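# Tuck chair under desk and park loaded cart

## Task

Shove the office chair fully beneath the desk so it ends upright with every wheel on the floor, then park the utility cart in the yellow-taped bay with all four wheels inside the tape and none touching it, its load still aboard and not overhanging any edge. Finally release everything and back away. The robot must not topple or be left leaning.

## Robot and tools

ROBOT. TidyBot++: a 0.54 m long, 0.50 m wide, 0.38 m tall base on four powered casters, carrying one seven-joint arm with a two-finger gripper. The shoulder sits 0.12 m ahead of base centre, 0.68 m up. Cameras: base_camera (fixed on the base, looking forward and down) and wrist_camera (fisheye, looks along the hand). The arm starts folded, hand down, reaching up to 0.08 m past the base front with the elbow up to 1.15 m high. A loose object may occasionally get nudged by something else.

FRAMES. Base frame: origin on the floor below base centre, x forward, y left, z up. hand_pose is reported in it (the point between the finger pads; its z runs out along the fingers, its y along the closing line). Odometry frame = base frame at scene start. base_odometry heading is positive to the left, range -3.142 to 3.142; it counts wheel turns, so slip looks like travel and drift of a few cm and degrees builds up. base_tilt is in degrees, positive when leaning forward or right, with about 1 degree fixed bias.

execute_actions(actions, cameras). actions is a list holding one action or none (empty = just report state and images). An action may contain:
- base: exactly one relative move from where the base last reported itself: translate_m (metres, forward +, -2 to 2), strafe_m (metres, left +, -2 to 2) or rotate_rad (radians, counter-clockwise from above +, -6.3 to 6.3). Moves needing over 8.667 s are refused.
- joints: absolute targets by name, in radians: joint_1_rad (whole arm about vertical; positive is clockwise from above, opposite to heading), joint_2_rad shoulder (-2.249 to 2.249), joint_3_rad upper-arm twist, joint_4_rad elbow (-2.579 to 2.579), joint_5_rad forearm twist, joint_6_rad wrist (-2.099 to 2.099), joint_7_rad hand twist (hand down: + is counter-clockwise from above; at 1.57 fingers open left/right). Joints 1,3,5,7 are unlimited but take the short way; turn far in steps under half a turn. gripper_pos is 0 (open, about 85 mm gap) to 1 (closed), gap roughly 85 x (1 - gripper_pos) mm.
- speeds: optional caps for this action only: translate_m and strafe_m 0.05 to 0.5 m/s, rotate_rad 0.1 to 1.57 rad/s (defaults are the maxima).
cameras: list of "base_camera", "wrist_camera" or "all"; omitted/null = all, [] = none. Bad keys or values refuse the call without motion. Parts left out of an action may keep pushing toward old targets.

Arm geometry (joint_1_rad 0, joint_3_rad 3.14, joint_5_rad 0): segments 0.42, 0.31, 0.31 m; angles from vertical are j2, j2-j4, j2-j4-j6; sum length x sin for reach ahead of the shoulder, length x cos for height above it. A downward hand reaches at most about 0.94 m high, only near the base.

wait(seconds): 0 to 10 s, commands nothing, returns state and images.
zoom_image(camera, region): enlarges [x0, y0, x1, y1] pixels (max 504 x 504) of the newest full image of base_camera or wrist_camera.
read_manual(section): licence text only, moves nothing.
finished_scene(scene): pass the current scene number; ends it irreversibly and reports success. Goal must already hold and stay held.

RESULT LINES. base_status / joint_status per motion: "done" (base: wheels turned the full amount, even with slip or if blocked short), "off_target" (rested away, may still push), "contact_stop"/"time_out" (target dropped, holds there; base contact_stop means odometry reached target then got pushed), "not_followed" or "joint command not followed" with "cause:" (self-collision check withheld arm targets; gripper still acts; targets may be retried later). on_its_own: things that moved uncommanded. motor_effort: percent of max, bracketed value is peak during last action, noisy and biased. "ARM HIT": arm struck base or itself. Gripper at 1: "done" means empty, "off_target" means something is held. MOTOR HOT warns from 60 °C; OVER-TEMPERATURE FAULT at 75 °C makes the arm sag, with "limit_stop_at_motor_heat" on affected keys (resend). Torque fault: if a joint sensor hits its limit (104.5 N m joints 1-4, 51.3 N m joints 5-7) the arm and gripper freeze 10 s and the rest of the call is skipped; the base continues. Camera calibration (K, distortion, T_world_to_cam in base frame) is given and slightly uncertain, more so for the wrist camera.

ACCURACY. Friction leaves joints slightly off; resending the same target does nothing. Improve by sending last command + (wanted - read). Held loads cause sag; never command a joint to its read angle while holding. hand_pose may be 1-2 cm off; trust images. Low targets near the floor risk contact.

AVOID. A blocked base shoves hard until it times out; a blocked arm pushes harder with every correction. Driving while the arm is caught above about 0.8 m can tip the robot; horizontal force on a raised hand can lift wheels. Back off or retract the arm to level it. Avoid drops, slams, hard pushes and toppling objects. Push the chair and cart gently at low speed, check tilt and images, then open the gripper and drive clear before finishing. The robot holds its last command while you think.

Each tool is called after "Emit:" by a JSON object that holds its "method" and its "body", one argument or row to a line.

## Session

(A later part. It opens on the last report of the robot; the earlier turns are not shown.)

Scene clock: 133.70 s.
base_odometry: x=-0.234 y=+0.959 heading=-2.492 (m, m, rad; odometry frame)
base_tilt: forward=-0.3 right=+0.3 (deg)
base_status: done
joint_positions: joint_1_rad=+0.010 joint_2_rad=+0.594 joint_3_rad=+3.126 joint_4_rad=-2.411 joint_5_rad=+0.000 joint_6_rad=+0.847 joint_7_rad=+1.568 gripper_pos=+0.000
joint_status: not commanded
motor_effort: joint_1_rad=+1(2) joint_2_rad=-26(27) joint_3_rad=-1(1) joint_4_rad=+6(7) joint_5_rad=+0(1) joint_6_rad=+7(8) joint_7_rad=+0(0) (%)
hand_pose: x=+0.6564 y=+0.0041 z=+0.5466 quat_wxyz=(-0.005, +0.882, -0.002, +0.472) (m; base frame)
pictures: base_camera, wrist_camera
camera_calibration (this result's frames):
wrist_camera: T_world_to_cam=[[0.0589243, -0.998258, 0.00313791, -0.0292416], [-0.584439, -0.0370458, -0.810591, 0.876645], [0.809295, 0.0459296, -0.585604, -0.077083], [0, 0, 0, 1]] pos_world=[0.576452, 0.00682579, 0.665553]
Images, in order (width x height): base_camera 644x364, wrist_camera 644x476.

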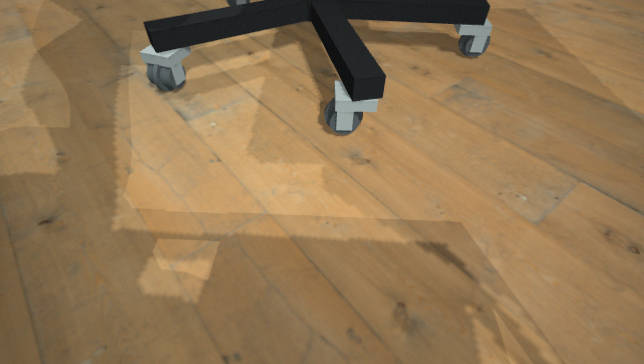

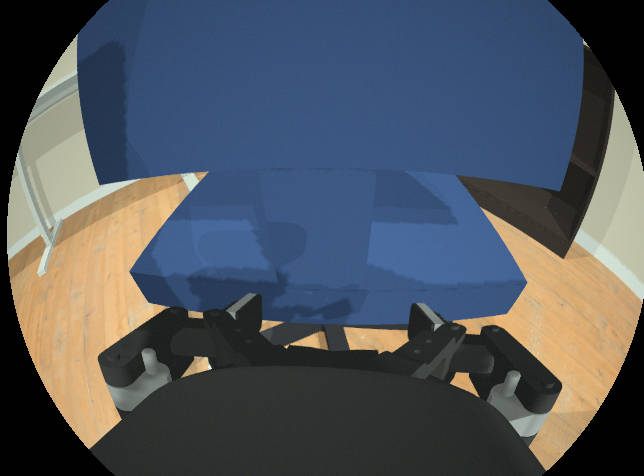

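Emit:
{"method": "execute_actions", "body": {
  "actions": [
    {"base":{"strafe_m":0.012}}
  ],
  "cameras": []
}}

Emit:
{"method": "execute_actions", "body": {
  "actions": [
    {"base":{"translate_m":0.075},"speeds":{"translate_m":0.05}}
  ]
}}

Emit:
{"method": "execute_actions", "body": {
  "actions": [
    {"joints":{"gripper_pos":1}}
  ]
}}

Scene clock: 137.53 s.
base_odometry: x=-0.227 y=+0.949 heading=-2.492 (m, m, rad; odometry frame)
base_tilt: forward=-0.3 right=+0.2 (deg)
base_status: done
joint_positions: joint_1_rad=+0.003 joint_2_rad=+0.594 joint_3_rad=+3.120 joint_4_rad=-2.411 joint_5_rad=+0.000 joint_6_rad=+0.847 joint_7_rad=+1.568 gripper_pos=+0.000
joint_status: not commanded
motor_effort: joint_1_rad=+1(3) joint_2_rad=-26(27) joint_3_rad=-1(3) joint_4_rad=+6(7) joint_5_rad=+0(1) joint_6_rad=+7(8) joint_7_rad=+0(0) (%)
hand_pose: x=+0.6564 y=+0.0107 z=+0.5468 quat_wxyz=(-0.009, +0.881, +0.002, +0.472) (m; base frame)
pictures: none
No camera images: the call's "cameras" was empty. Leave "cameras" out to get every camera's image.

Scene clock: 139.50 s.
base_odometry: x=-0.286 y=+0.904 heading=-2.492 (m, m, rad; odometry frame)
base_tilt: forward=-0.3 right=+0.3 (deg)
base_status: done
joint_positions: joint_1_rad=+0.003 joint_2_rad=+0.595 joint_3_rad=+3.120 joint_4_rad=-2.413 joint_5_rad=+0.000 joint_6_rad=+0.847 joint_7_rad=+1.568 gripper_pos=+0.000
joint_status: not commanded
motor_effort: joint_1_rad=+1(0) joint_2_rad=-26(29) joint_3_rad=-1(2) joint_4_rad=+9(14) joint_5_rad=+1(2) joint_6_rad=+8(10) joint_7_rad=+1(1) (%)
hand_pose: x=+0.6553 y=+0.0107 z=+0.5460 quat_wxyz=(-0.009, +0.882, +0.002, +0.471) (m; base frame)
pictures: base_camera, wrist_camera
camera_calibration (this result's frames):
wrist_camera: T_world_to_cam=[[0.0703734, -0.997521, -0.000396149, -0.0281567], [-0.585548, -0.0409879, -0.809601, 0.875958], [0.807578, 0.0572064, -0.58698, -0.0751044], [0, 0, 0, 1]] pos_world=[0.575549, 0.0121132, 0.665081]
Images, in order (width x height): base_camera 644x364, wrist_camera 644x476.

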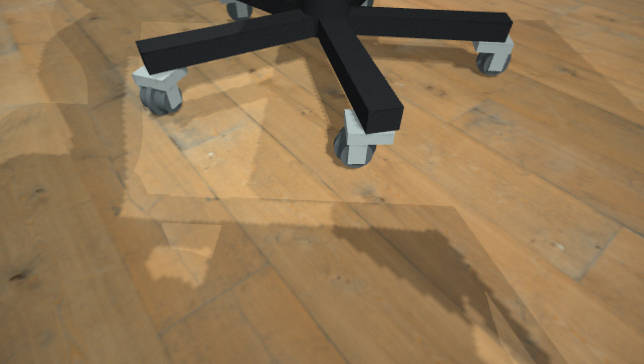

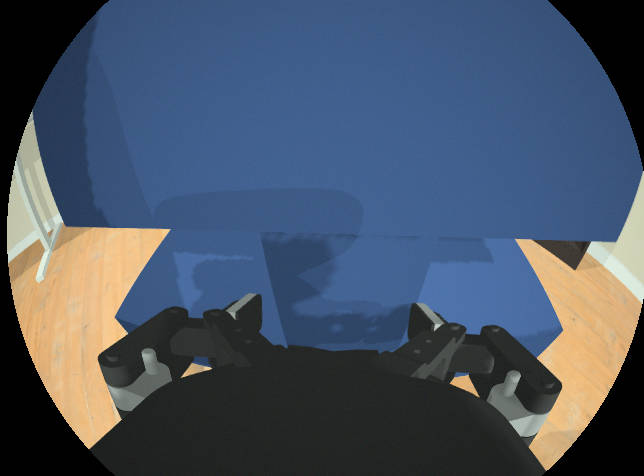

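Scene clock: 140.60 s.
base_odometry: x=-0.286 y=+0.904 heading=-2.492 (m, m, rad; odometry frame)
base_tilt: forward=-0.3 right=+0.3 (deg)
base_status: not commanded
joint_positions: joint_1_rad=-0.002 joint_2_rad=+0.597 joint_3_rad=+3.107 joint_4_rad=-2.427 joint_5_rad=+0.000 joint_6_rad=+0.847 joint_7_rad=+1.568 gripper_pos=+0.999
joint_status: all done
motor_effort: joint_1_rad=+1(6) joint_2_rad=-26(27) joint_3_rad=-1(5) joint_4_rad=+12(14) joint_5_rad=+0(4) joint_6_rad=+10(12) joint_7_rad=+0(1) (%)
hand_pose: x=+0.6476 y=+0.0201 z=+0.5410 quat_wxyz=(-0.016, +0.886, +0.008, +0.464) (m; base frame)
pictures: base_camera, wrist_camera
camera_calibration (this result's frames):
wrist_camera: T_world_to_cam=[[0.0864666, -0.996219, -0.00840578, -0.0244129], [-0.597914, -0.0451432, -0.800288, 0.870825], [0.796883, 0.0742242, -0.599556, -0.0589724], [0, 0, 0, 1]] pos_world=[0.569783, 0.0193684, 0.661349]
Images, in order (width x height): base_camera 644x364, wrist_camera 644x476.

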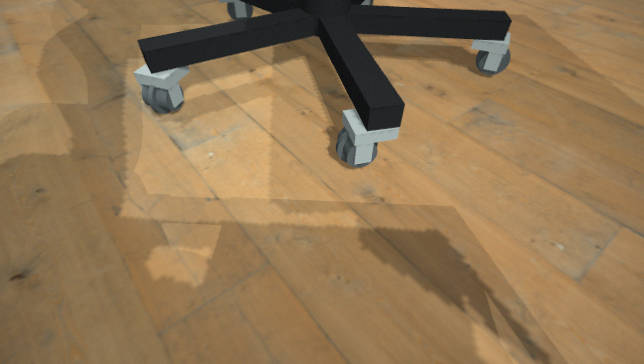

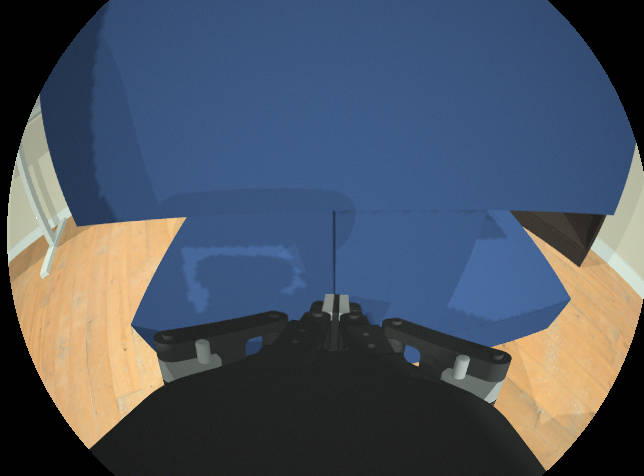

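Emit:
{"method": "execute_actions", "body": {
  "actions": [
    {"base":{"translate_m":-0.03},"joints":{"gripper_pos":0,"joint_6_rad":1.0}}
  ],
  "cameras": []
}}

Emit:
{"method": "execute_actions", "body": {
  "actions": [
    {"base":{"strafe_m":-0.038},"speeds":{"strafe_m":0.05}}
  ],
  "cameras": ["wrist_camera"]
}}

Scene clock: 144.03 s.
base_odometry: x=-0.262 y=+0.922 heading=-2.492 (m, m, rad; odometry frame)
base_tilt: forward=-0.3 right=+0.3 (deg)
base_status: done
joint_positions: joint_1_rad=-0.002 joint_2_rad=+0.596 joint_3_rad=+3.107 joint_4_rad=-2.410 joint_5_rad=+0.000 joint_6_rad=+0.960 joint_7_rad=+1.568 gripper_pos=+0.000
joint_status: all done
motor_effort: joint_1_rad=+1(3) joint_2_rad=-26(29) joint_3_rad=-1(2) joint_4_rad=+7(12) joint_5_rad=+0(1) joint_6_rad=+8(13) joint_7_rad=+0(0) (%)
hand_pose: x=+0.6737 y=+0.0202 z=+0.5764 quat_wxyz=(-0.017, +0.854, +0.007, +0.520) (m; base frame)
pictures: none
No camera images: the call's "cameras" was empty. Leave "cameras" out to get every camera's image.

Scene clock: 145.27 s.
base_odometry: x=-0.285 y=+0.952 heading=-2.492 (m, m, rad; odometry frame)
base_tilt: forward=-0.3 right=+0.3 (deg)
base_status: done
joint_positions: joint_1_rad=-0.002 joint_2_rad=+0.596 joint_3_rad=+3.107 joint_4_rad=-2.410 joint_5_rad=+0.000 joint_6_rad=+0.960 joint_7_rad=+1.568 gripper_pos=+0.000
joint_status: not commanded
motor_effort: joint_1_rad=+1(4) joint_2_rad=-26(26) joint_3_rad=-1(3) joint_4_rad=+7(7) joint_5_rad=+0(1) joint_6_rad=+8(8) joint_7_rad=+0(0) (%)
hand_pose: x=+0.6737 y=+0.0203 z=+0.5764 quat_wxyz=(-0.017, +0.854, +0.007, +0.520) (m; base frame)
pictures: wrist_camera
camera_calibration (this result's frames):
wrist_camera: T_world_to_cam=[[0.0847615, -0.996401, -0.00118644, -0.029182], [-0.489457, -0.0405997, -0.871082, 0.882437], [0.867898, 0.0744149, -0.491136, -0.168816], [0, 0, 0, 1]] pos_world=[0.580904, 0.0193123, 0.685729]
Images, in order (width x height): wrist_camera 644x476.

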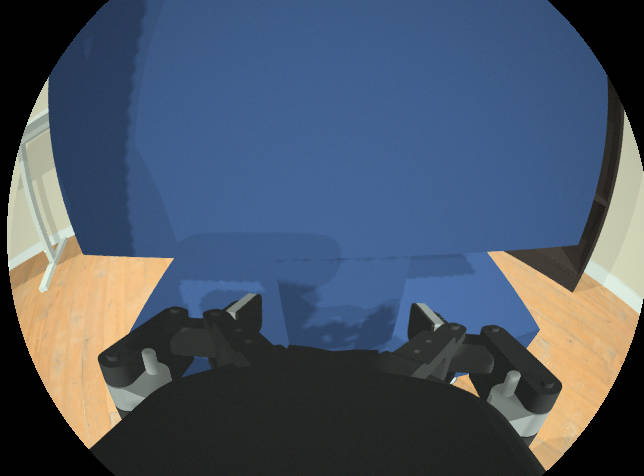

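Emit:
{"method": "execute_actions", "body": {
  "actions": [
    {"base":{"translate_m":0.06},"speeds":{"translate_m":0.05},"joints":{"joint_1_rad":0.025}}
  ],
  "cameras": ["wrist_camera"]
}}

Emit:
{"method": "execute_actions", "body": {
  "actions": [
    {"joints":{"gripper_pos":1}}
  ]
}}

Scene clock: 148.80 s.
base_odometry: x=-0.333 y=+0.916 heading=-2.492 (m, m, rad; odometry frame)
base_tilt: forward=-0.3 right=+0.3 (deg)
base_status: done
joint_positions: joint_1_rad=+0.014 joint_2_rad=+0.599 joint_3_rad=+3.105 joint_4_rad=-2.437 joint_5_rad=+0.000 joint_6_rad=+0.960 joint_7_rad=+1.573 gripper_pos=+0.000
joint_status: all done
motor_effort: joint_1_rad=+2(5) joint_2_rad=-26(29) joint_3_rad=+0(2) joint_4_rad=+14(16) joint_5_rad=-2(3) joint_6_rad=+11(13) joint_7_rad=+0(1) (%)
hand_pose: x=+0.6612 y=+0.0124 z=+0.5666 quat_wxyz=(-0.012, +0.861, +0.002, +0.508) (m; base frame)
pictures: wrist_camera
camera_calibration (this result's frames):
wrist_camera: T_world_to_cam=[[0.0730304, -0.99733, -0.000119028, -0.0288564], [-0.515247, -0.0376273, -0.856215, 0.876037], [0.853924, 0.062591, -0.516619, -0.138426], [0, 0, 0, 1]] pos_world=[0.571689, 0.0128478, 0.678559]
Images, in order (width x height): wrist_camera 644x476.

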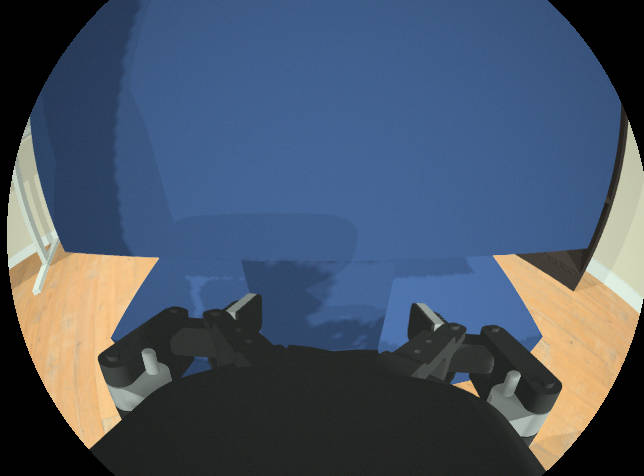

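Scene clock: 150.00 s.
base_odometry: x=-0.333 y=+0.916 heading=-2.492 (m, m, rad; odometry frame)
base_tilt: forward=-0.3 right=+0.3 (deg)
base_status: not commanded
joint_positions: joint_1_rad=+0.020 joint_2_rad=+0.600 joint_3_rad=+3.104 joint_4_rad=-2.448 joint_5_rad=+0.005 joint_6_rad=+0.960 joint_7_rad=+1.573 gripper_pos=+0.999
joint_status: all done
motor_effort: joint_1_rad=+0(6) joint_2_rad=-27(28) joint_3_rad=-2(4) joint_4_rad=+15(18) joint_5_rad=+1(4) joint_6_rad=+12(13) joint_7_rad=+0(1) (%)
hand_pose: x=+0.6562 y=+0.0114 z=+0.5629 quat_wxyz=(-0.013, +0.864, +0.003, +0.503) (m; base frame)
pictures: base_camera, wrist_camera
camera_calibration (this result's frames):
wrist_camera: T_world_to_cam=[[0.0739967, -0.997258, -0.000797686, -0.0297524], [-0.524835, -0.0382627, -0.850343, 0.873327], [0.847981, 0.0633413, -0.526227, -0.126715], [0, 0, 0, 1]] pos_world=[0.568006, 0.0117713, 0.675924]
Images, in order (width x height): base_camera 644x364, wrist_camera 644x476.

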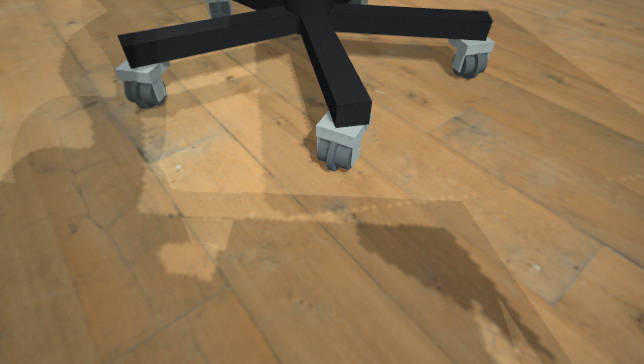

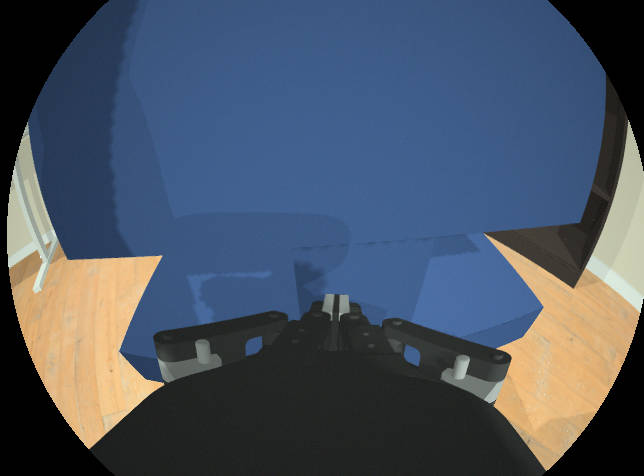

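Emit:
{"method": "execute_actions", "body": {
  "actions": [
    {"base":{"strafe_m":-0.02},"speeds":{"strafe_m":0.05},"joints":{"gripper_pos":0}}
  ],
  "cameras": ["wrist_camera"]
}}

Emit:
{"method": "execute_actions", "body": {
  "actions": [
    {"base":{"translate_m":0.025},"speeds":{"translate_m":0.05}}
  ],
  "cameras": ["wrist_camera"]
}}

Scene clock: 154.10 s.
base_odometry: x=-0.345 y=+0.932 heading=-2.491 (m, m, rad; odometry frame)
base_tilt: forward=-0.3 right=+0.3 (deg)
base_status: done
joint_positions: joint_1_rad=+0.025 joint_2_rad=+0.602 joint_3_rad=+3.109 joint_4_rad=-2.430 joint_5_rad=+0.005 joint_6_rad=+0.960 joint_7_rad=+1.573 gripper_pos=+0.000
joint_status: all done
motor_effort: joint_1_rad=+0(3) joint_2_rad=-27(28) joint_3_rad=-2(4) joint_4_rad=+10(14) joint_5_rad=+1(3) joint_6_rad=+9(12) joint_7_rad=+0(0) (%)
hand_pose: x=+0.6644 y=+0.0056 z=+0.5670 quat_wxyz=(-0.009, +0.860, -0.001, +0.510) (m; base frame)
pictures: wrist_camera
camera_calibration (this result's frames):
wrist_camera: T_world_to_cam=[[0.0636978, -0.997965, 0.0029307, -0.031369], [-0.511935, -0.0351962, -0.858303, 0.876813], [0.856659, 0.0531717, -0.513135, -0.144265], [0, 0, 0, 1]] pos_world=[0.574455, 0.00722612, 0.678635]
Images, in order (width x height): wrist_camera 644x476.

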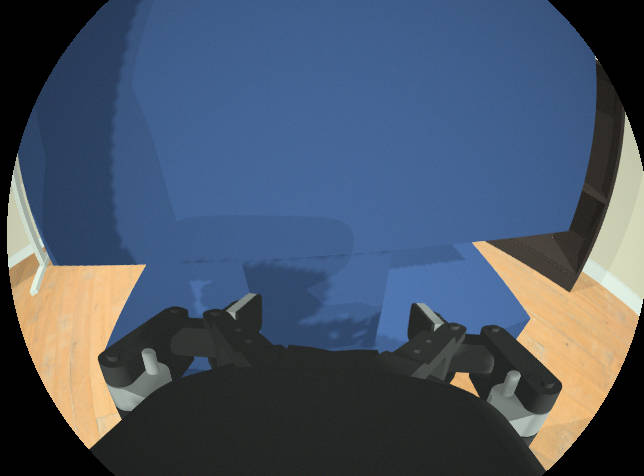

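Scene clock: 155.10 s.
base_odometry: x=-0.365 y=+0.917 heading=-2.492 (m, m, rad; odometry frame)
base_tilt: forward=-0.3 right=+0.3 (deg)
base_status: done
joint_positions: joint_1_rad=+0.025 joint_2_rad=+0.603 joint_3_rad=+3.109 joint_4_rad=-2.449 joint_5_rad=+0.005 joint_6_rad=+0.960 joint_7_rad=+1.573 gripper_pos=+0.000
joint_status: not commanded
motor_effort: joint_1_rad=+2(1) joint_2_rad=-26(29) joint_3_rad=+0(3) joint_4_rad=+14(19) joint_5_rad=-1(2) joint_6_rad=+11(14) joint_7_rad=-1(1) (%)
hand_pose: x=+0.6552 y=+0.0058 z=+0.5604 quat_wxyz=(-0.009, +0.865, -0.001, +0.501) (m; base frame)
pictures: wrist_camera
camera_calibration (this result's frames):
wrist_camera: T_world_to_cam=[[0.0647685, -0.997898, 0.00217364, -0.0307897], [-0.529658, -0.0362233, -0.847438, 0.871942], [0.845735, 0.053736, -0.530891, -0.122609], [0, 0, 0, 1]] pos_world=[0.56752, 0.00744819, 0.673891]
Images, in order (width x height): wrist_camera 644x476.

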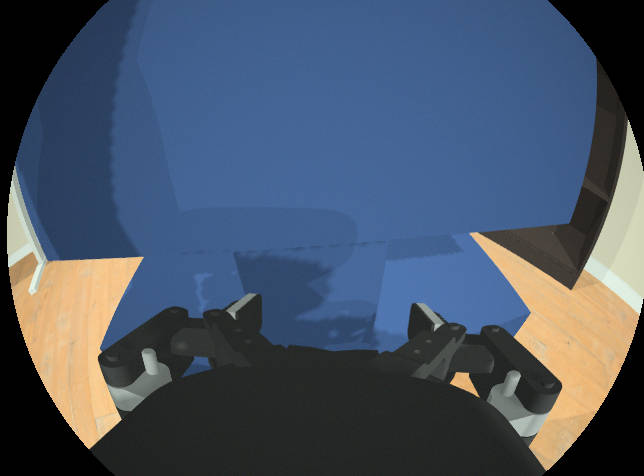

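Emit:
{"method": "execute_actions", "body": {
  "actions": [
    {"base":{"translate_m":-0.035},"speeds":{"translate_m":0.05}}
  ],
  "cameras": []
}}

Emit:
{"method": "execute_actions", "body": {
  "actions": [
    {"base":{"strafe_m":0.016},"speeds":{"strafe_m":0.05}}
  ],
  "cameras": ["wrist_camera"]
}}

Emit:
{"method": "execute_actions", "body": {
  "actions": [
    {"base":{"translate_m":0.055},"speeds":{"translate_m":0.05}}
  ],
  "cameras": ["wrist_camera"]
}}

Scene clock: 159.13 s.
base_odometry: x=-0.338 y=+0.939 heading=-2.491 (m, m, rad; odometry frame)
base_tilt: forward=-0.3 right=+0.3 (deg)
base_status: done
joint_positions: joint_1_rad=+0.025 joint_2_rad=+0.602 joint_3_rad=+3.109 joint_4_rad=-2.409 joint_5_rad=+0.005 joint_6_rad=+0.960 joint_7_rad=+1.573 gripper_pos=+0.000
joint_status: not commanded
motor_effort: joint_1_rad=+1(1) joint_2_rad=-26(29) joint_3_rad=-1(2) joint_4_rad=+7(13) joint_5_rad=+0(2) joint_6_rad=+8(12) joint_7_rad=+0(1) (%)
hand_pose: x=+0.6740 y=+0.0055 z=+0.5733 quat_wxyz=(-0.009, +0.855, -0.001, +0.519) (m; base frame)
pictures: none
No camera images: the call's "cameras" was empty. Leave "cameras" out to get every camera's image.

Scene clock: 159.93 s.
base_odometry: x=-0.328 y=+0.926 heading=-2.491 (m, m, rad; odometry frame)
base_tilt: forward=-0.3 right=+0.3 (deg)
base_status: done
joint_positions: joint_1_rad=+0.026 joint_2_rad=+0.602 joint_3_rad=+3.109 joint_4_rad=-2.409 joint_5_rad=+0.005 joint_6_rad=+0.960 joint_7_rad=+1.573 gripper_pos=+0.000
joint_status: not commanded
motor_effort: joint_1_rad=+1(2) joint_2_rad=-26(27) joint_3_rad=-1(3) joint_4_rad=+6(7) joint_5_rad=+0(1) joint_6_rad=+8(8) joint_7_rad=+0(0) (%)
hand_pose: x=+0.6740 y=+0.0054 z=+0.5733 quat_wxyz=(-0.009, +0.855, -0.001, +0.519) (m; base frame)
pictures: wrist_camera
camera_calibration (this result's frames):
wrist_camera: T_world_to_cam=[[0.0634599, -0.997972, 0.00495325, -0.0331937], [-0.494219, -0.035738, -0.868602, 0.881043], [0.867018, 0.0526734, -0.495485, -0.166283], [0, 0, 0, 1]] pos_world=[0.581705, 0.00711895, 0.68305]
Images, in order (width x height): wrist_camera 644x476.

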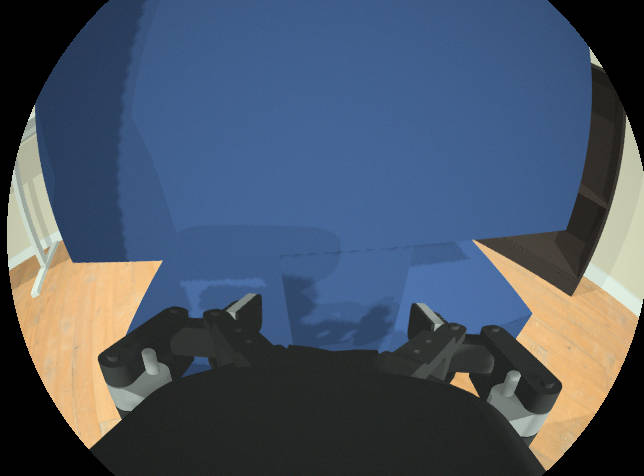

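Scene clock: 161.47 s.
base_odometry: x=-0.372 y=+0.892 heading=-2.492 (m, m, rad; odometry frame)
base_tilt: forward=-0.3 right=+0.3 (deg)
base_status: done
joint_positions: joint_1_rad=+0.025 joint_2_rad=+0.602 joint_3_rad=+3.108 joint_4_rad=-2.425 joint_5_rad=+0.005 joint_6_rad=+0.960 joint_7_rad=+1.574 gripper_pos=+0.000
joint_status: not commanded
motor_effort: joint_1_rad=+3(3) joint_2_rad=-25(28) joint_3_rad=+1(2) joint_4_rad=+10(18) joint_5_rad=-2(3) joint_6_rad=+8(12) joint_7_rad=+0(1) (%)
hand_pose: x=+0.6666 y=+0.0061 z=+0.5685 quat_wxyz=(-0.009, +0.859, +0.000, +0.512) (m; base frame)
pictures: wrist_camera
camera_calibration (this result's frames):
wrist_camera: T_world_to_cam=[[0.0651905, -0.997864, 0.00414642, -0.0326978], [-0.507671, -0.0367429, -0.860767, 0.877775], [0.859081, 0.0540088, -0.508982, -0.149389], [0, 0, 0, 1]] pos_world=[0.57609, 0.00769233, 0.679659]
Images, in order (width x height): wrist_camera 644x476.

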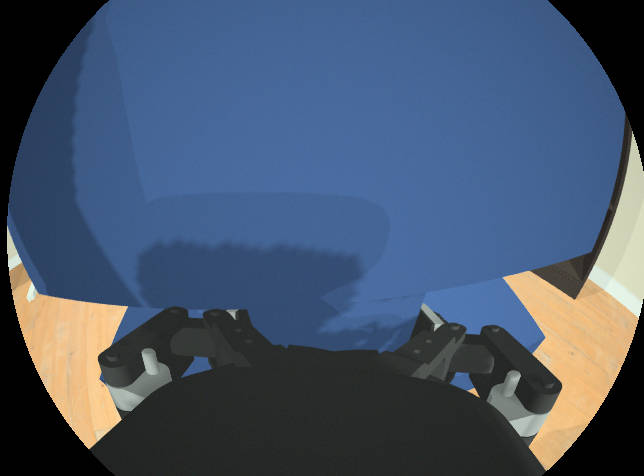

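Emit:
{"method": "execute_actions", "body": {
  "actions": [
    {"joints":{"gripper_pos":1}}
  ],
  "cameras": []
}}

Emit:
{"method": "execute_actions", "body": {
  "actions": [
    {"base":{"rotate_rad":0.35},"speeds":{"rotate_rad":0.1}}
  ]
}}

Scene clock: 178.23 s.
base_odometry: x=-0.372 y=+0.893 heading=-2.492 (m, m, rad; odometry frame)
base_tilt: forward=-0.3 right=+0.3 (deg)
base_status: not commanded
joint_positions: joint_1_rad=+0.025 joint_2_rad=+0.605 joint_3_rad=+3.107 joint_4_rad=-2.415 joint_5_rad=+0.005 joint_6_rad=+0.960 joint_7_rad=+1.575 gripper_pos=+0.084
joint_status: gripper_pos off_target (ended at +0.084, target +1.000)
motor_effort: joint_1_rad=+4(5) joint_2_rad=-23(31) joint_3_rad=+1(3) joint_4_rad=+13(16) joint_5_rad=-2(4) joint_6_rad=+9(11) joint_7_rad=+0(1) (%)
hand_pose: x=+0.6709 y=+0.0067 z=+0.5699 quat_wxyz=(-0.009, +0.857, +0.000, +0.515) (m; base frame)
pictures: none
No camera images: the call's "cameras" was empty. Leave "cameras" out to get every camera's image.

Scene clock: 184.97 s.
base_odometry: x=-0.372 y=+0.893 heading=-2.153 (m, m, rad; odometry frame)
base_tilt: forward=-0.3 right=+0.3 (deg)
base_status: rotate_rad time_out (by the wheels' count: +0.339 of +0.350)
joint_positions: joint_1_rad=+0.127 joint_2_rad=+0.605 joint_3_rad=+3.206 joint_4_rad=-2.421 joint_5_rad=-0.130 joint_6_rad=+0.960 joint_7_rad=+1.555 gripper_pos=+0.104
joint_status: not commanded
motor_effort: joint_1_rad=-18(23) joint_2_rad=-27(30) joint_3_rad=-17(21) joint_4_rad=+8(14) joint_5_rad=+18(24) joint_6_rad=+9(12) joint_7_rad=+4(9) (%)
hand_pose: x=+0.6518 y=-0.1337 z=+0.5691 quat_wxyz=(+0.084, +0.847, -0.134, +0.508) (m; base frame)
pictures: base_camera, wrist_camera
camera_calibration (this result's frames):
wrist_camera: T_world_to_cam=[[-0.257972, -0.965763, 0.0274144, 0.0304297], [-0.493941, 0.107448, -0.862831, 0.877092], [0.830345, -0.236127, -0.504749, -0.151294], [0, 0, 0, 1]] pos_world=[0.566708, -0.100578, 0.679582]
Images, in order (width x height): base_camera 644x364, wrist_camera 644x476.

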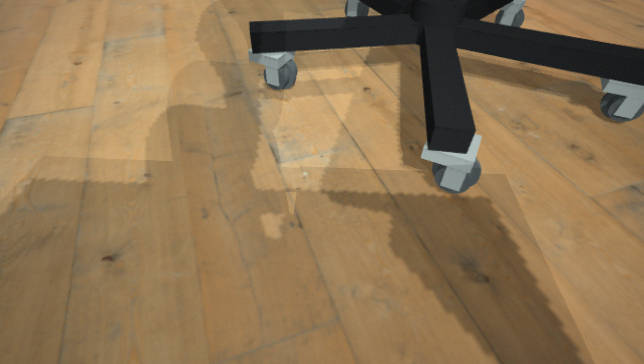

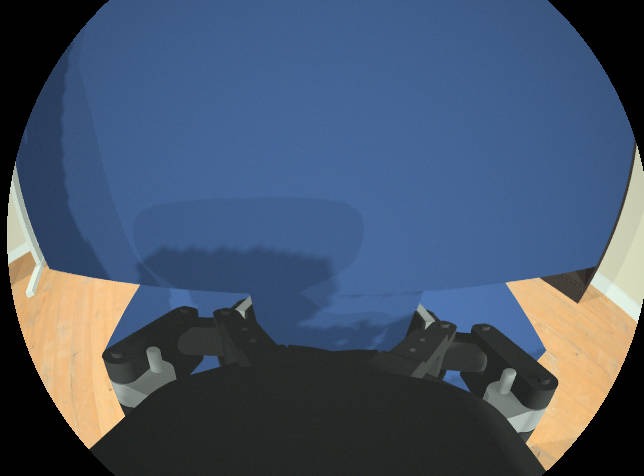

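Emit:
{"method": "execute_actions", "body": {
  "actions": [
    {"base":{"strafe_m":-0.4},"speeds":{"strafe_m":0.1}}
  ]
}}

Emit:
{"method": "execute_actions", "body": {
  "actions": [
    {"base":{"rotate_rad":0.3},"speeds":{"rotate_rad":0.15}}
  ],
  "cameras": []
}}

Emit:
{"method": "execute_actions", "body": {
  "actions": [
    {"base":{"strafe_m":-0.25},"speeds":{"strafe_m":0.1}}
  ],
  "cameras": []
}}

Emit:
{"method": "execute_actions", "body": {
  "actions": [
    {"base":{"rotate_rad":0.3},"speeds":{"rotate_rad":0.15}}
  ]
}}

Scene clock: 193.87 s.
base_odometry: x=-0.706 y=+1.112 heading=-2.152 (m, m, rad; odometry frame)
base_tilt: forward=-0.3 right=+0.3 (deg)
base_status: done
joint_positions: joint_1_rad=-0.043 joint_2_rad=+0.611 joint_3_rad=+3.057 joint_4_rad=-2.414 joint_5_rad=+0.082 joint_6_rad=+0.960 joint_7_rad=+1.625 gripper_pos=+0.105
joint_status: not commanded
motor_effort: joint_1_rad=+16(17) joint_2_rad=-28(33) joint_3_rad=+10(16) joint_4_rad=+8(15) joint_5_rad=-14(16) joint_6_rad=+10(13) joint_7_rad=-6(8) (%)
hand_pose: x=+0.6629 y=+0.0890 z=+0.5691 quat_wxyz=(-0.052, +0.852, +0.096, +0.512) (m; base frame)
pictures: base_camera, wrist_camera
camera_calibration (this result's frames):
wrist_camera: T_world_to_cam=[[0.271289, -0.962058, 0.0290977, -0.103771], [-0.478368, -0.161004, -0.863274, 0.872461], [0.835205, 0.220277, -0.503896, -0.152206], [0, 0, 0, 1]] pos_world=[0.572632, 0.0741633, 0.679496]
Images, in order (width x height): base_camera 644x364, wrist_camera 644x476.

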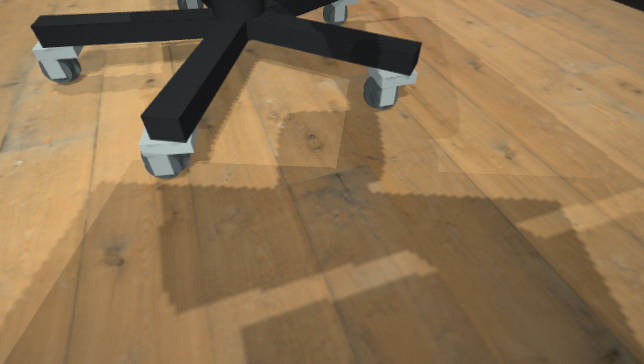

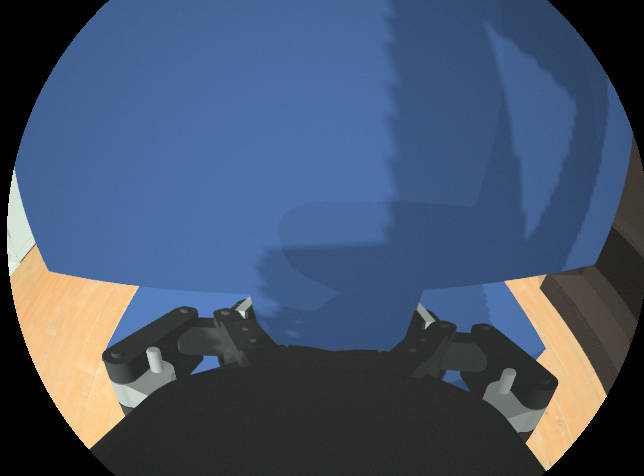

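Scene clock: 196.27 s.
base_odometry: x=-0.706 y=+1.112 heading=-1.855 (m, m, rad; odometry frame)
base_tilt: forward=-0.3 right=+0.3 (deg)
base_status: done
joint_positions: joint_1_rad=+0.088 joint_2_rad=+0.606 joint_3_rad=+3.167 joint_4_rad=-2.416 joint_5_rad=-0.073 joint_6_rad=+0.960 joint_7_rad=+1.576 gripper_pos=+0.105
joint_status: not commanded
motor_effort: joint_1_rad=-12(14) joint_2_rad=-27(28) joint_3_rad=-12(14) joint_4_rad=+8(12) joint_5_rad=+13(15) joint_6_rad=+9(10) joint_7_rad=+5(6) (%)
hand_pose: x=+0.6650 y=-0.0790 z=+0.5692 quat_wxyz=(+0.050, +0.854, -0.074, +0.512) (m; base frame)
pictures: none
No camera images: the call's "cameras" was empty. Leave "cameras" out to get every camera's image.

Scene clock: 199.30 s.
base_odometry: x=-0.946 y=+1.182 heading=-1.853 (m, m, rad; odometry frame)
base_tilt: forward=-0.2 right=+0.3 (deg)
base_status: done
joint_positions: joint_1_rad=-0.037 joint_2_rad=+0.615 joint_3_rad=+3.064 joint_4_rad=-2.406 joint_5_rad=+0.071 joint_6_rad=+0.960 joint_7_rad=+1.621 gripper_pos=+0.105
joint_status: not commanded
motor_effort: joint_1_rad=+14(16) joint_2_rad=-31(32) joint_3_rad=+9(10) joint_4_rad=+7(13) joint_5_rad=-13(14) joint_6_rad=+12(12) joint_7_rad=-7(8) (%)
hand_pose: x=+0.6678 y=+0.0797 z=+0.5693 quat_wxyz=(-0.046, +0.852, +0.085, +0.515) (m; base frame)
pictures: none
No camera images: the call's "cameras" was empty. Leave "cameras" out to get every camera's image.

Scene clock: 203.87 s.
base_odometry: x=-0.947 y=+1.182 heading=-1.561 (m, m, rad; odometry frame)
base_tilt: forward=-0.3 right=+0.3 (deg)
base_status: rotate_rad time_out (by the wheels' count: +0.293 of +0.300)
joint_positions: joint_1_rad=+0.094 joint_2_rad=+0.607 joint_3_rad=+3.172 joint_4_rad=-2.413 joint_5_rad=-0.083 joint_6_rad=+0.960 joint_7_rad=+1.573 gripper_pos=+0.105
joint_status: not commanded
motor_effort: joint_1_rad=-12(16) joint_2_rad=-28(31) joint_3_rad=-12(15) joint_4_rad=+9(12) joint_5_rad=+13(16) joint_6_rad=+10(12) joint_7_rad=+4(7) (%)
hand_pose: x=+0.6650 y=-0.0869 z=+0.5692 quat_wxyz=(+0.055, +0.853, -0.083, +0.512) (m; base frame)
pictures: base_camera, wrist_camera
camera_calibration (this result's frames):
wrist_camera: T_world_to_cam=[[-0.143024, -0.989294, 0.0290029, -0.000333116], [-0.501793, 0.0472243, -0.863698, 0.879178], [0.853081, -0.138083, -0.503175, -0.158653], [0, 0, 0, 1]] pos_world=[0.576462, -0.0637553, 0.679524]
Images, in order (width x height): base_camera 644x364, wrist_camera 644x476.

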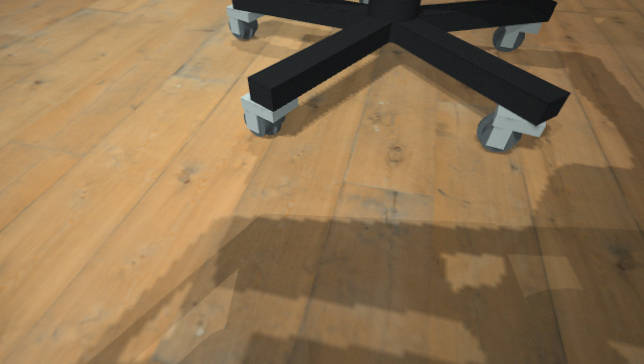

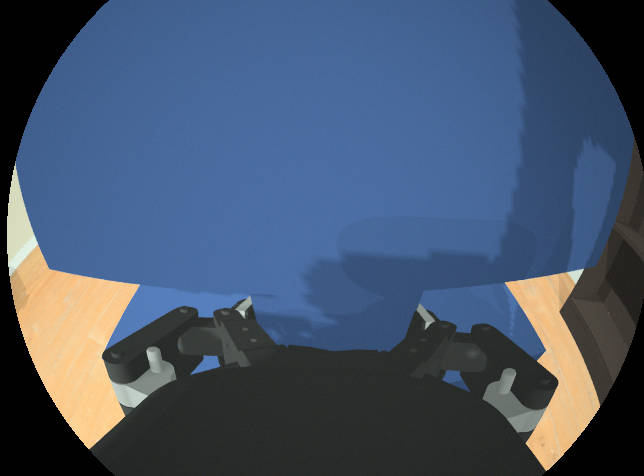

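Emit:
{"method": "execute_actions", "body": {
  "actions": [
    {"base":{"rotate_rad":0.3},"speeds":{"rotate_rad":0.15}}
  ],
  "cameras": []
}}

Emit:
{"method": "execute_actions", "body": {
  "actions": [
    {"base":{"translate_m":0.75},"speeds":{"translate_m":0.15}}
  ]
}}

Emit:
{"method": "execute_actions", "body": {
  "actions": [
    {"base":{"strafe_m":0.3},"speeds":{"strafe_m":0.12}}
  ],
  "cameras": []
}}

Emit:
{"method": "execute_actions", "body": {
  "actions": [
    {"base":{"rotate_rad":-0.3},"speeds":{"rotate_rad":0.15}}
  ],
  "cameras": []
}}

Emit:
{"method": "execute_actions", "body": {
  "actions": [
    {"base":{"strafe_m":0.25},"speeds":{"strafe_m":0.12}}
  ],
  "cameras": []
}}

Emit:
{"method": "execute_actions", "body": {
  "actions": [
    {"base":{"rotate_rad":-0.24},"speeds":{"rotate_rad":0.15}}
  ]
}}

Scene clock: 212.57 s.
base_odometry: x=-0.947 y=+1.182 heading=-1.271 (m, m, rad; odometry frame)
base_tilt: forward=-0.3 right=+0.3 (deg)
base_status: rotate_rad time_out (by the wheels' count: +0.290 of +0.300)
joint_positions: joint_1_rad=+0.123 joint_2_rad=+0.610 joint_3_rad=+3.209 joint_4_rad=-2.412 joint_5_rad=-0.128 joint_6_rad=+0.960 joint_7_rad=+1.555 gripper_pos=+0.107
joint_status: not commanded
motor_effort: joint_1_rad=-16(26) joint_2_rad=-26(32) joint_3_rad=-16(23) joint_4_rad=+11(13) joint_5_rad=+17(27) joint_6_rad=+9(12) joint_7_rad=+3(9) (%)
hand_pose: x=+0.6559 y=-0.1330 z=+0.5690 quat_wxyz=(+0.084, +0.846, -0.131, +0.509) (m; base frame)
pictures: none
No camera images: the call's "cameras" was empty. Leave "cameras" out to get every camera's image.

not run: a stop came earlier in this reply.

not run: a stop came earlier in this reply.

not run: a stop came earlier in this reply.

not run: a stop came earlier in this reply.

not run: a stop came earlier in this reply.

Emit:
{"method": "execute_actions", "body": {
  "actions": [
    {"base":{"strafe_m":-0.15},"speeds":{"strafe_m":0.12}}
  ],
  "cameras": []
}}

Emit:
{"method": "execute_actions", "body": {
  "actions": [
    {"base":{"translate_m":0.8},"speeds":{"translate_m":0.15}}
  ]
}}

Emit:
{"method": "execute_actions", "body": {
  "actions": [
    {"base":{"strafe_m":0.2},"speeds":{"strafe_m":0.12}}
  ],
  "cameras": []
}}

Emit:
{"method": "execute_actions", "body": {
  "actions": [
    {"base":{"rotate_rad":-0.3},"speeds":{"rotate_rad":0.2}}
  ]
}}

Emit:
{"method": "execute_actions", "body": {
  "actions": [
    {"base":{"strafe_m":0.25},"speeds":{"strafe_m":0.12}}
  ],
  "cameras": []
}}

Emit:
{"method": "execute_actions", "body": {
  "actions": [
    {"base":{"rotate_rad":-0.22},"speeds":{"rotate_rad":0.2}}
  ]
}}

Scene clock: 218.73 s.
base_odometry: x=-1.090 y=+1.138 heading=-1.270 (m, m, rad; odometry frame)
base_tilt: forward=-0.3 right=+0.3 (deg)
base_status: done
joint_positions: joint_1_rad=+0.056 joint_2_rad=+0.603 joint_3_rad=+3.143 joint_4_rad=-2.421 joint_5_rad=-0.034 joint_6_rad=+0.960 joint_7_rad=+1.585 gripper_pos=+0.107
joint_status: not commanded
motor_effort: joint_1_rad=-2(16) joint_2_rad=-24(26) joint_3_rad=-5(16) joint_4_rad=+13(13) joint_5_rad=+3(16) joint_6_rad=+9(9) joint_7_rad=-2(3) (%)
hand_pose: x=+0.6674 y=-0.0391 z=+0.5689 quat_wxyz=(+0.026, +0.858, -0.034, +0.513) (m; base frame)
pictures: none
No camera images: the call's "cameras" was empty. Leave "cameras" out to get every camera's image.

Scene clock: 224.73 s.
base_odometry: x=-0.853 y=+0.373 heading=-1.270 (m, m, rad; odometry frame)
base_tilt: forward=-0.3 right=+0.3 (deg)
base_status: done
joint_positions: joint_1_rad=-0.004 joint_2_rad=+0.598 joint_3_rad=+3.089 joint_4_rad=-2.433 joint_5_rad=+0.038 joint_6_rad=+0.960 joint_7_rad=+1.610 gripper_pos=+0.107
joint_status: not commanded
motor_effort: joint_1_rad=+8(10) joint_2_rad=-25(29) joint_3_rad=+4(7) joint_4_rad=+11(21) joint_5_rad=-7(9) joint_6_rad=+9(12) joint_7_rad=-6(6) (%)
hand_pose: x=+0.6620 y=+0.0403 z=+0.5689 quat_wxyz=(-0.023, +0.858, +0.047, +0.511) (m; base frame)
pictures: base_camera, wrist_camera
camera_calibration (this result's frames):
wrist_camera: T_world_to_cam=[[0.159962, -0.986703, 0.0288087, -0.0754725], [-0.501385, -0.106354, -0.858663, 0.874512], [0.850309, 0.122909, -0.51173, -0.142483], [0, 0, 0, 1]] pos_world=[0.571694, 0.0360514, 0.680173]
Images, in order (width x height): base_camera 644x364, wrist_camera 644x476.

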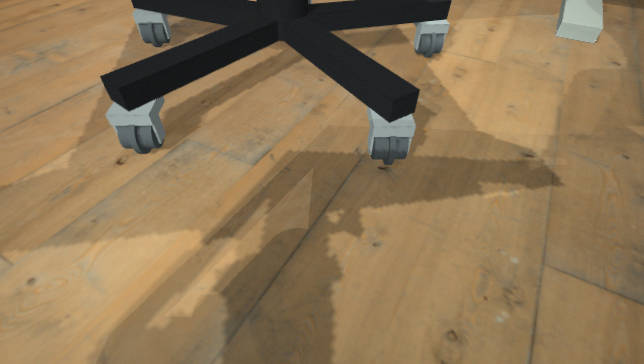

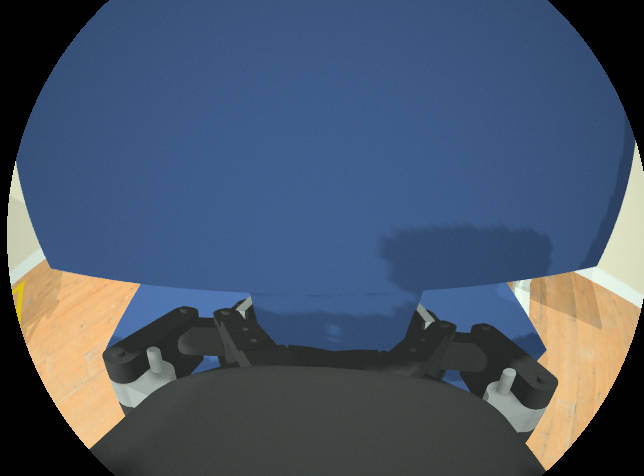

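Scene clock: 227.00 s.
base_odometry: x=-0.662 y=+0.433 heading=-1.270 (m, m, rad; odometry frame)
base_tilt: forward=-0.3 right=+0.3 (deg)
base_status: done
joint_positions: joint_1_rad=+0.085 joint_2_rad=+0.596 joint_3_rad=+3.166 joint_4_rad=-2.435 joint_5_rad=-0.076 joint_6_rad=+0.961 joint_7_rad=+1.578 gripper_pos=+0.107
joint_status: not commanded
motor_effort: joint_1_rad=-12(14) joint_2_rad=-26(27) joint_3_rad=-12(13) joint_4_rad=+12(16) joint_5_rad=+13(15) joint_6_rad=+10(11) joint_7_rad=+4(6) (%)
hand_pose: x=+0.6578 y=-0.0768 z=+0.5689 quat_wxyz=(+0.050, +0.856, -0.073, +0.509) (m; base frame)
pictures: none
No camera images: the call's "cameras" was empty. Leave "cameras" out to get every camera's image.

Scene clock: 230.87 s.
base_odometry: x=-0.662 y=+0.433 heading=-1.563 (m, m, rad; odometry frame)
base_tilt: forward=-0.3 right=+0.2 (deg)
base_status: rotate_rad time_out (by the wheels' count: -0.293 of -0.300)
joint_positions: joint_1_rad=-0.041 joint_2_rad=+0.609 joint_3_rad=+3.059 joint_4_rad=-2.418 joint_5_rad=+0.078 joint_6_rad=+0.961 joint_7_rad=+1.627 gripper_pos=+0.108
joint_status: not commanded
motor_effort: joint_1_rad=+11(17) joint_2_rad=-29(30) joint_3_rad=+6(11) joint_4_rad=+8(13) joint_5_rad=-10(15) joint_6_rad=+10(11) joint_7_rad=-6(9) (%)
hand_pose: x=+0.6621 y=+0.0859 z=+0.5690 quat_wxyz=(-0.050, +0.852, +0.094, +0.512) (m; base frame)
pictures: base_camera, wrist_camera
camera_calibration (this result's frames):
wrist_camera: T_world_to_cam=[[0.265273, -0.963664, 0.0313509, -0.103666], [-0.480171, -0.160236, -0.862415, 0.872223], [0.836102, 0.213722, -0.505229, -0.150226], [0, 0, 0, 1]] pos_world=[0.57192, 0.0719688, 0.67957]
Images, in order (width x height): base_camera 644x364, wrist_camera 644x476.

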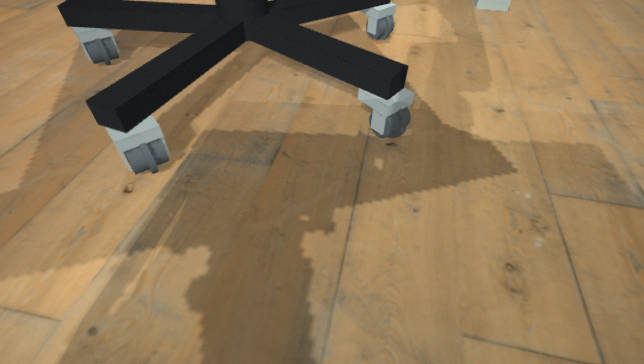

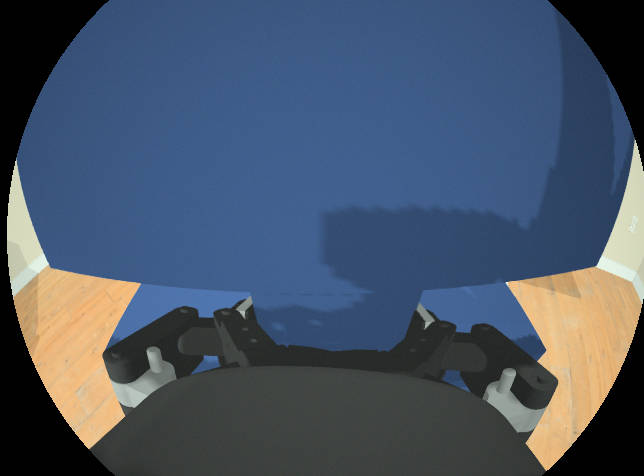

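not run: a stop came earlier in this reply.

not run: a stop came earlier in this reply.

Emit:
{"method": "execute_actions", "body": {
  "actions": [
    {"base":{"strafe_m":0.5},"speeds":{"strafe_m":0.12}}
  ],
  "cameras": []
}}

Emit:
{"method": "execute_actions", "body": {
  "actions": [
    {"base":{"rotate_rad":-0.28},"speeds":{"rotate_rad":0.2}}
  ]
}}

Emit:
{"method": "execute_actions", "body": {
  "actions": [
    {"base":{"translate_m":0.3},"speeds":{"translate_m":0.1}}
  ]
}}

Scene clock: 237.67 s.
base_odometry: x=-0.162 y=+0.436 heading=-1.564 (m, m, rad; odometry frame)
base_tilt: forward=-0.3 right=+0.3 (deg)
base_status: done
joint_positions: joint_1_rad=+0.122 joint_2_rad=+0.610 joint_3_rad=+3.208 joint_4_rad=-2.413 joint_5_rad=-0.127 joint_6_rad=+0.961 joint_7_rad=+1.556 gripper_pos=+0.108
joint_status: not commanded
motor_effort: joint_1_rad=-15(24) joint_2_rad=-27(31) joint_3_rad=-15(21) joint_4_rad=+10(15) joint_5_rad=+16(24) joint_6_rad=+9(11) joint_7_rad=+3(8) (%)
hand_pose: x=+0.6559 y=-0.1316 z=+0.5690 quat_wxyz=(+0.083, +0.847, -0.130, +0.509) (m; base frame)
pictures: none
No camera images: the call's "cameras" was empty. Leave "cameras" out to get every camera's image.

Scene clock: 239.50 s.
base_odometry: x=-0.162 y=+0.436 heading=-1.842 (m, m, rad; odometry frame)
base_tilt: forward=-0.3 right=+0.3 (deg)
base_status: done
joint_positions: joint_1_rad=+0.002 joint_2_rad=+0.610 joint_3_rad=+3.098 joint_4_rad=-2.411 joint_5_rad=+0.024 joint_6_rad=+0.961 joint_7_rad=+1.607 gripper_pos=+0.108
joint_status: not commanded
motor_effort: joint_1_rad=+7(13) joint_2_rad=-30(30) joint_3_rad=+2(14) joint_4_rad=+7(12) joint_5_rad=-6(14) joint_6_rad=+10(10) joint_7_rad=-5(6) (%)
hand_pose: x=+0.6715 y=+0.0292 z=+0.5692 quat_wxyz=(-0.015, +0.856, +0.035, +0.515) (m; base frame)
pictures: base_camera, wrist_camera
camera_calibration (this result's frames):
wrist_camera: T_world_to_cam=[[0.130764, -0.990958, 0.0300568, -0.0689748], [-0.495806, -0.0916187, -0.863587, 0.876936], [0.858532, 0.0980237, -0.503303, -0.158623], [0, 0, 0, 1]] pos_world=[0.579992, 0.0275413, 0.679548]
Images, in order (width x height): base_camera 644x364, wrist_camera 644x476.

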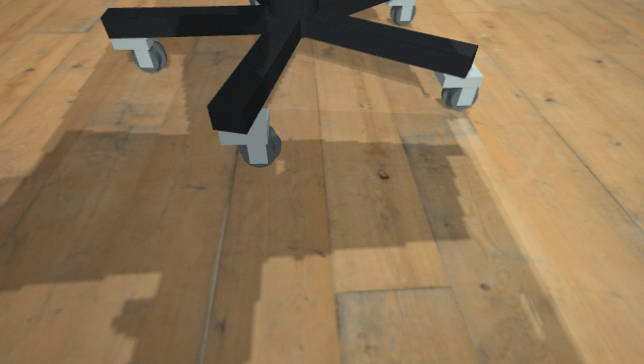

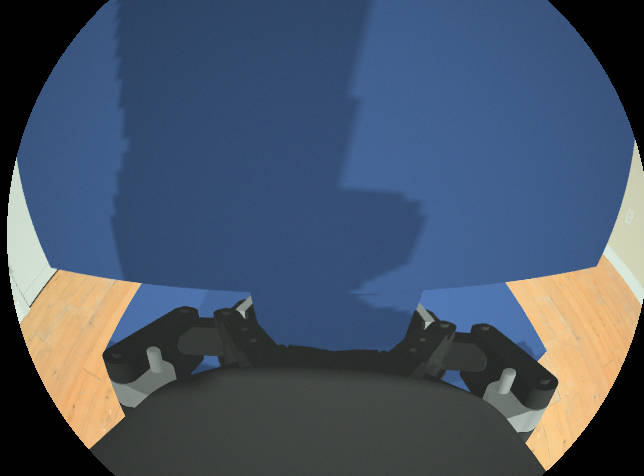

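Scene clock: 243.03 s.
base_odometry: x=-0.242 y=+0.147 heading=-1.843 (m, m, rad; odometry frame)
base_tilt: forward=-0.3 right=+0.3 (deg)
base_status: done
joint_positions: joint_1_rad=+0.017 joint_2_rad=+0.599 joint_3_rad=+3.101 joint_4_rad=-2.430 joint_5_rad=+0.020 joint_6_rad=+0.961 joint_7_rad=+1.607 gripper_pos=+0.108
joint_status: not commanded
motor_effort: joint_1_rad=+1(6) joint_2_rad=-26(31) joint_3_rad=-2(3) joint_4_rad=+11(16) joint_5_rad=+1(5) joint_6_rad=+10(13) joint_7_rad=-1(5) (%)
hand_pose: x=+0.6644 y=+0.0177 z=+0.5690 quat_wxyz=(-0.009, +0.859, +0.026, +0.512) (m; base frame)
pictures: base_camera, wrist_camera
camera_calibration (this result's frames):
wrist_camera: T_world_to_cam=[[0.109346, -0.993518, 0.0310627, -0.0657212], [-0.504901, -0.0824333, -0.859232, 0.875626], [0.856223, 0.0782698, -0.510643, -0.145454], [0, 0, 0, 1]] pos_world=[0.573832, 0.0182702, 0.680133]
Images, in order (width x height): base_camera 644x364, wrist_camera 644x476.

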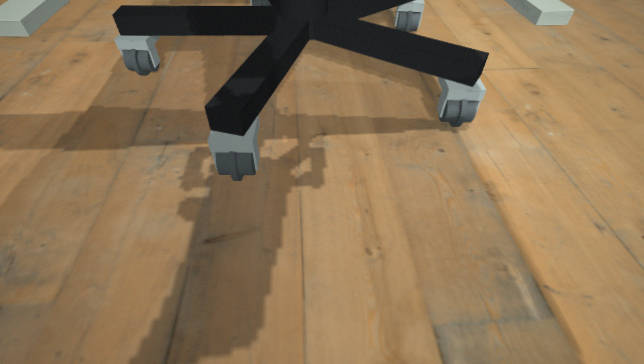

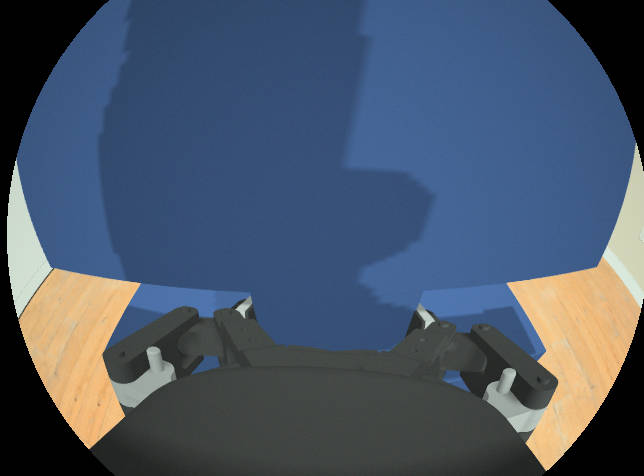

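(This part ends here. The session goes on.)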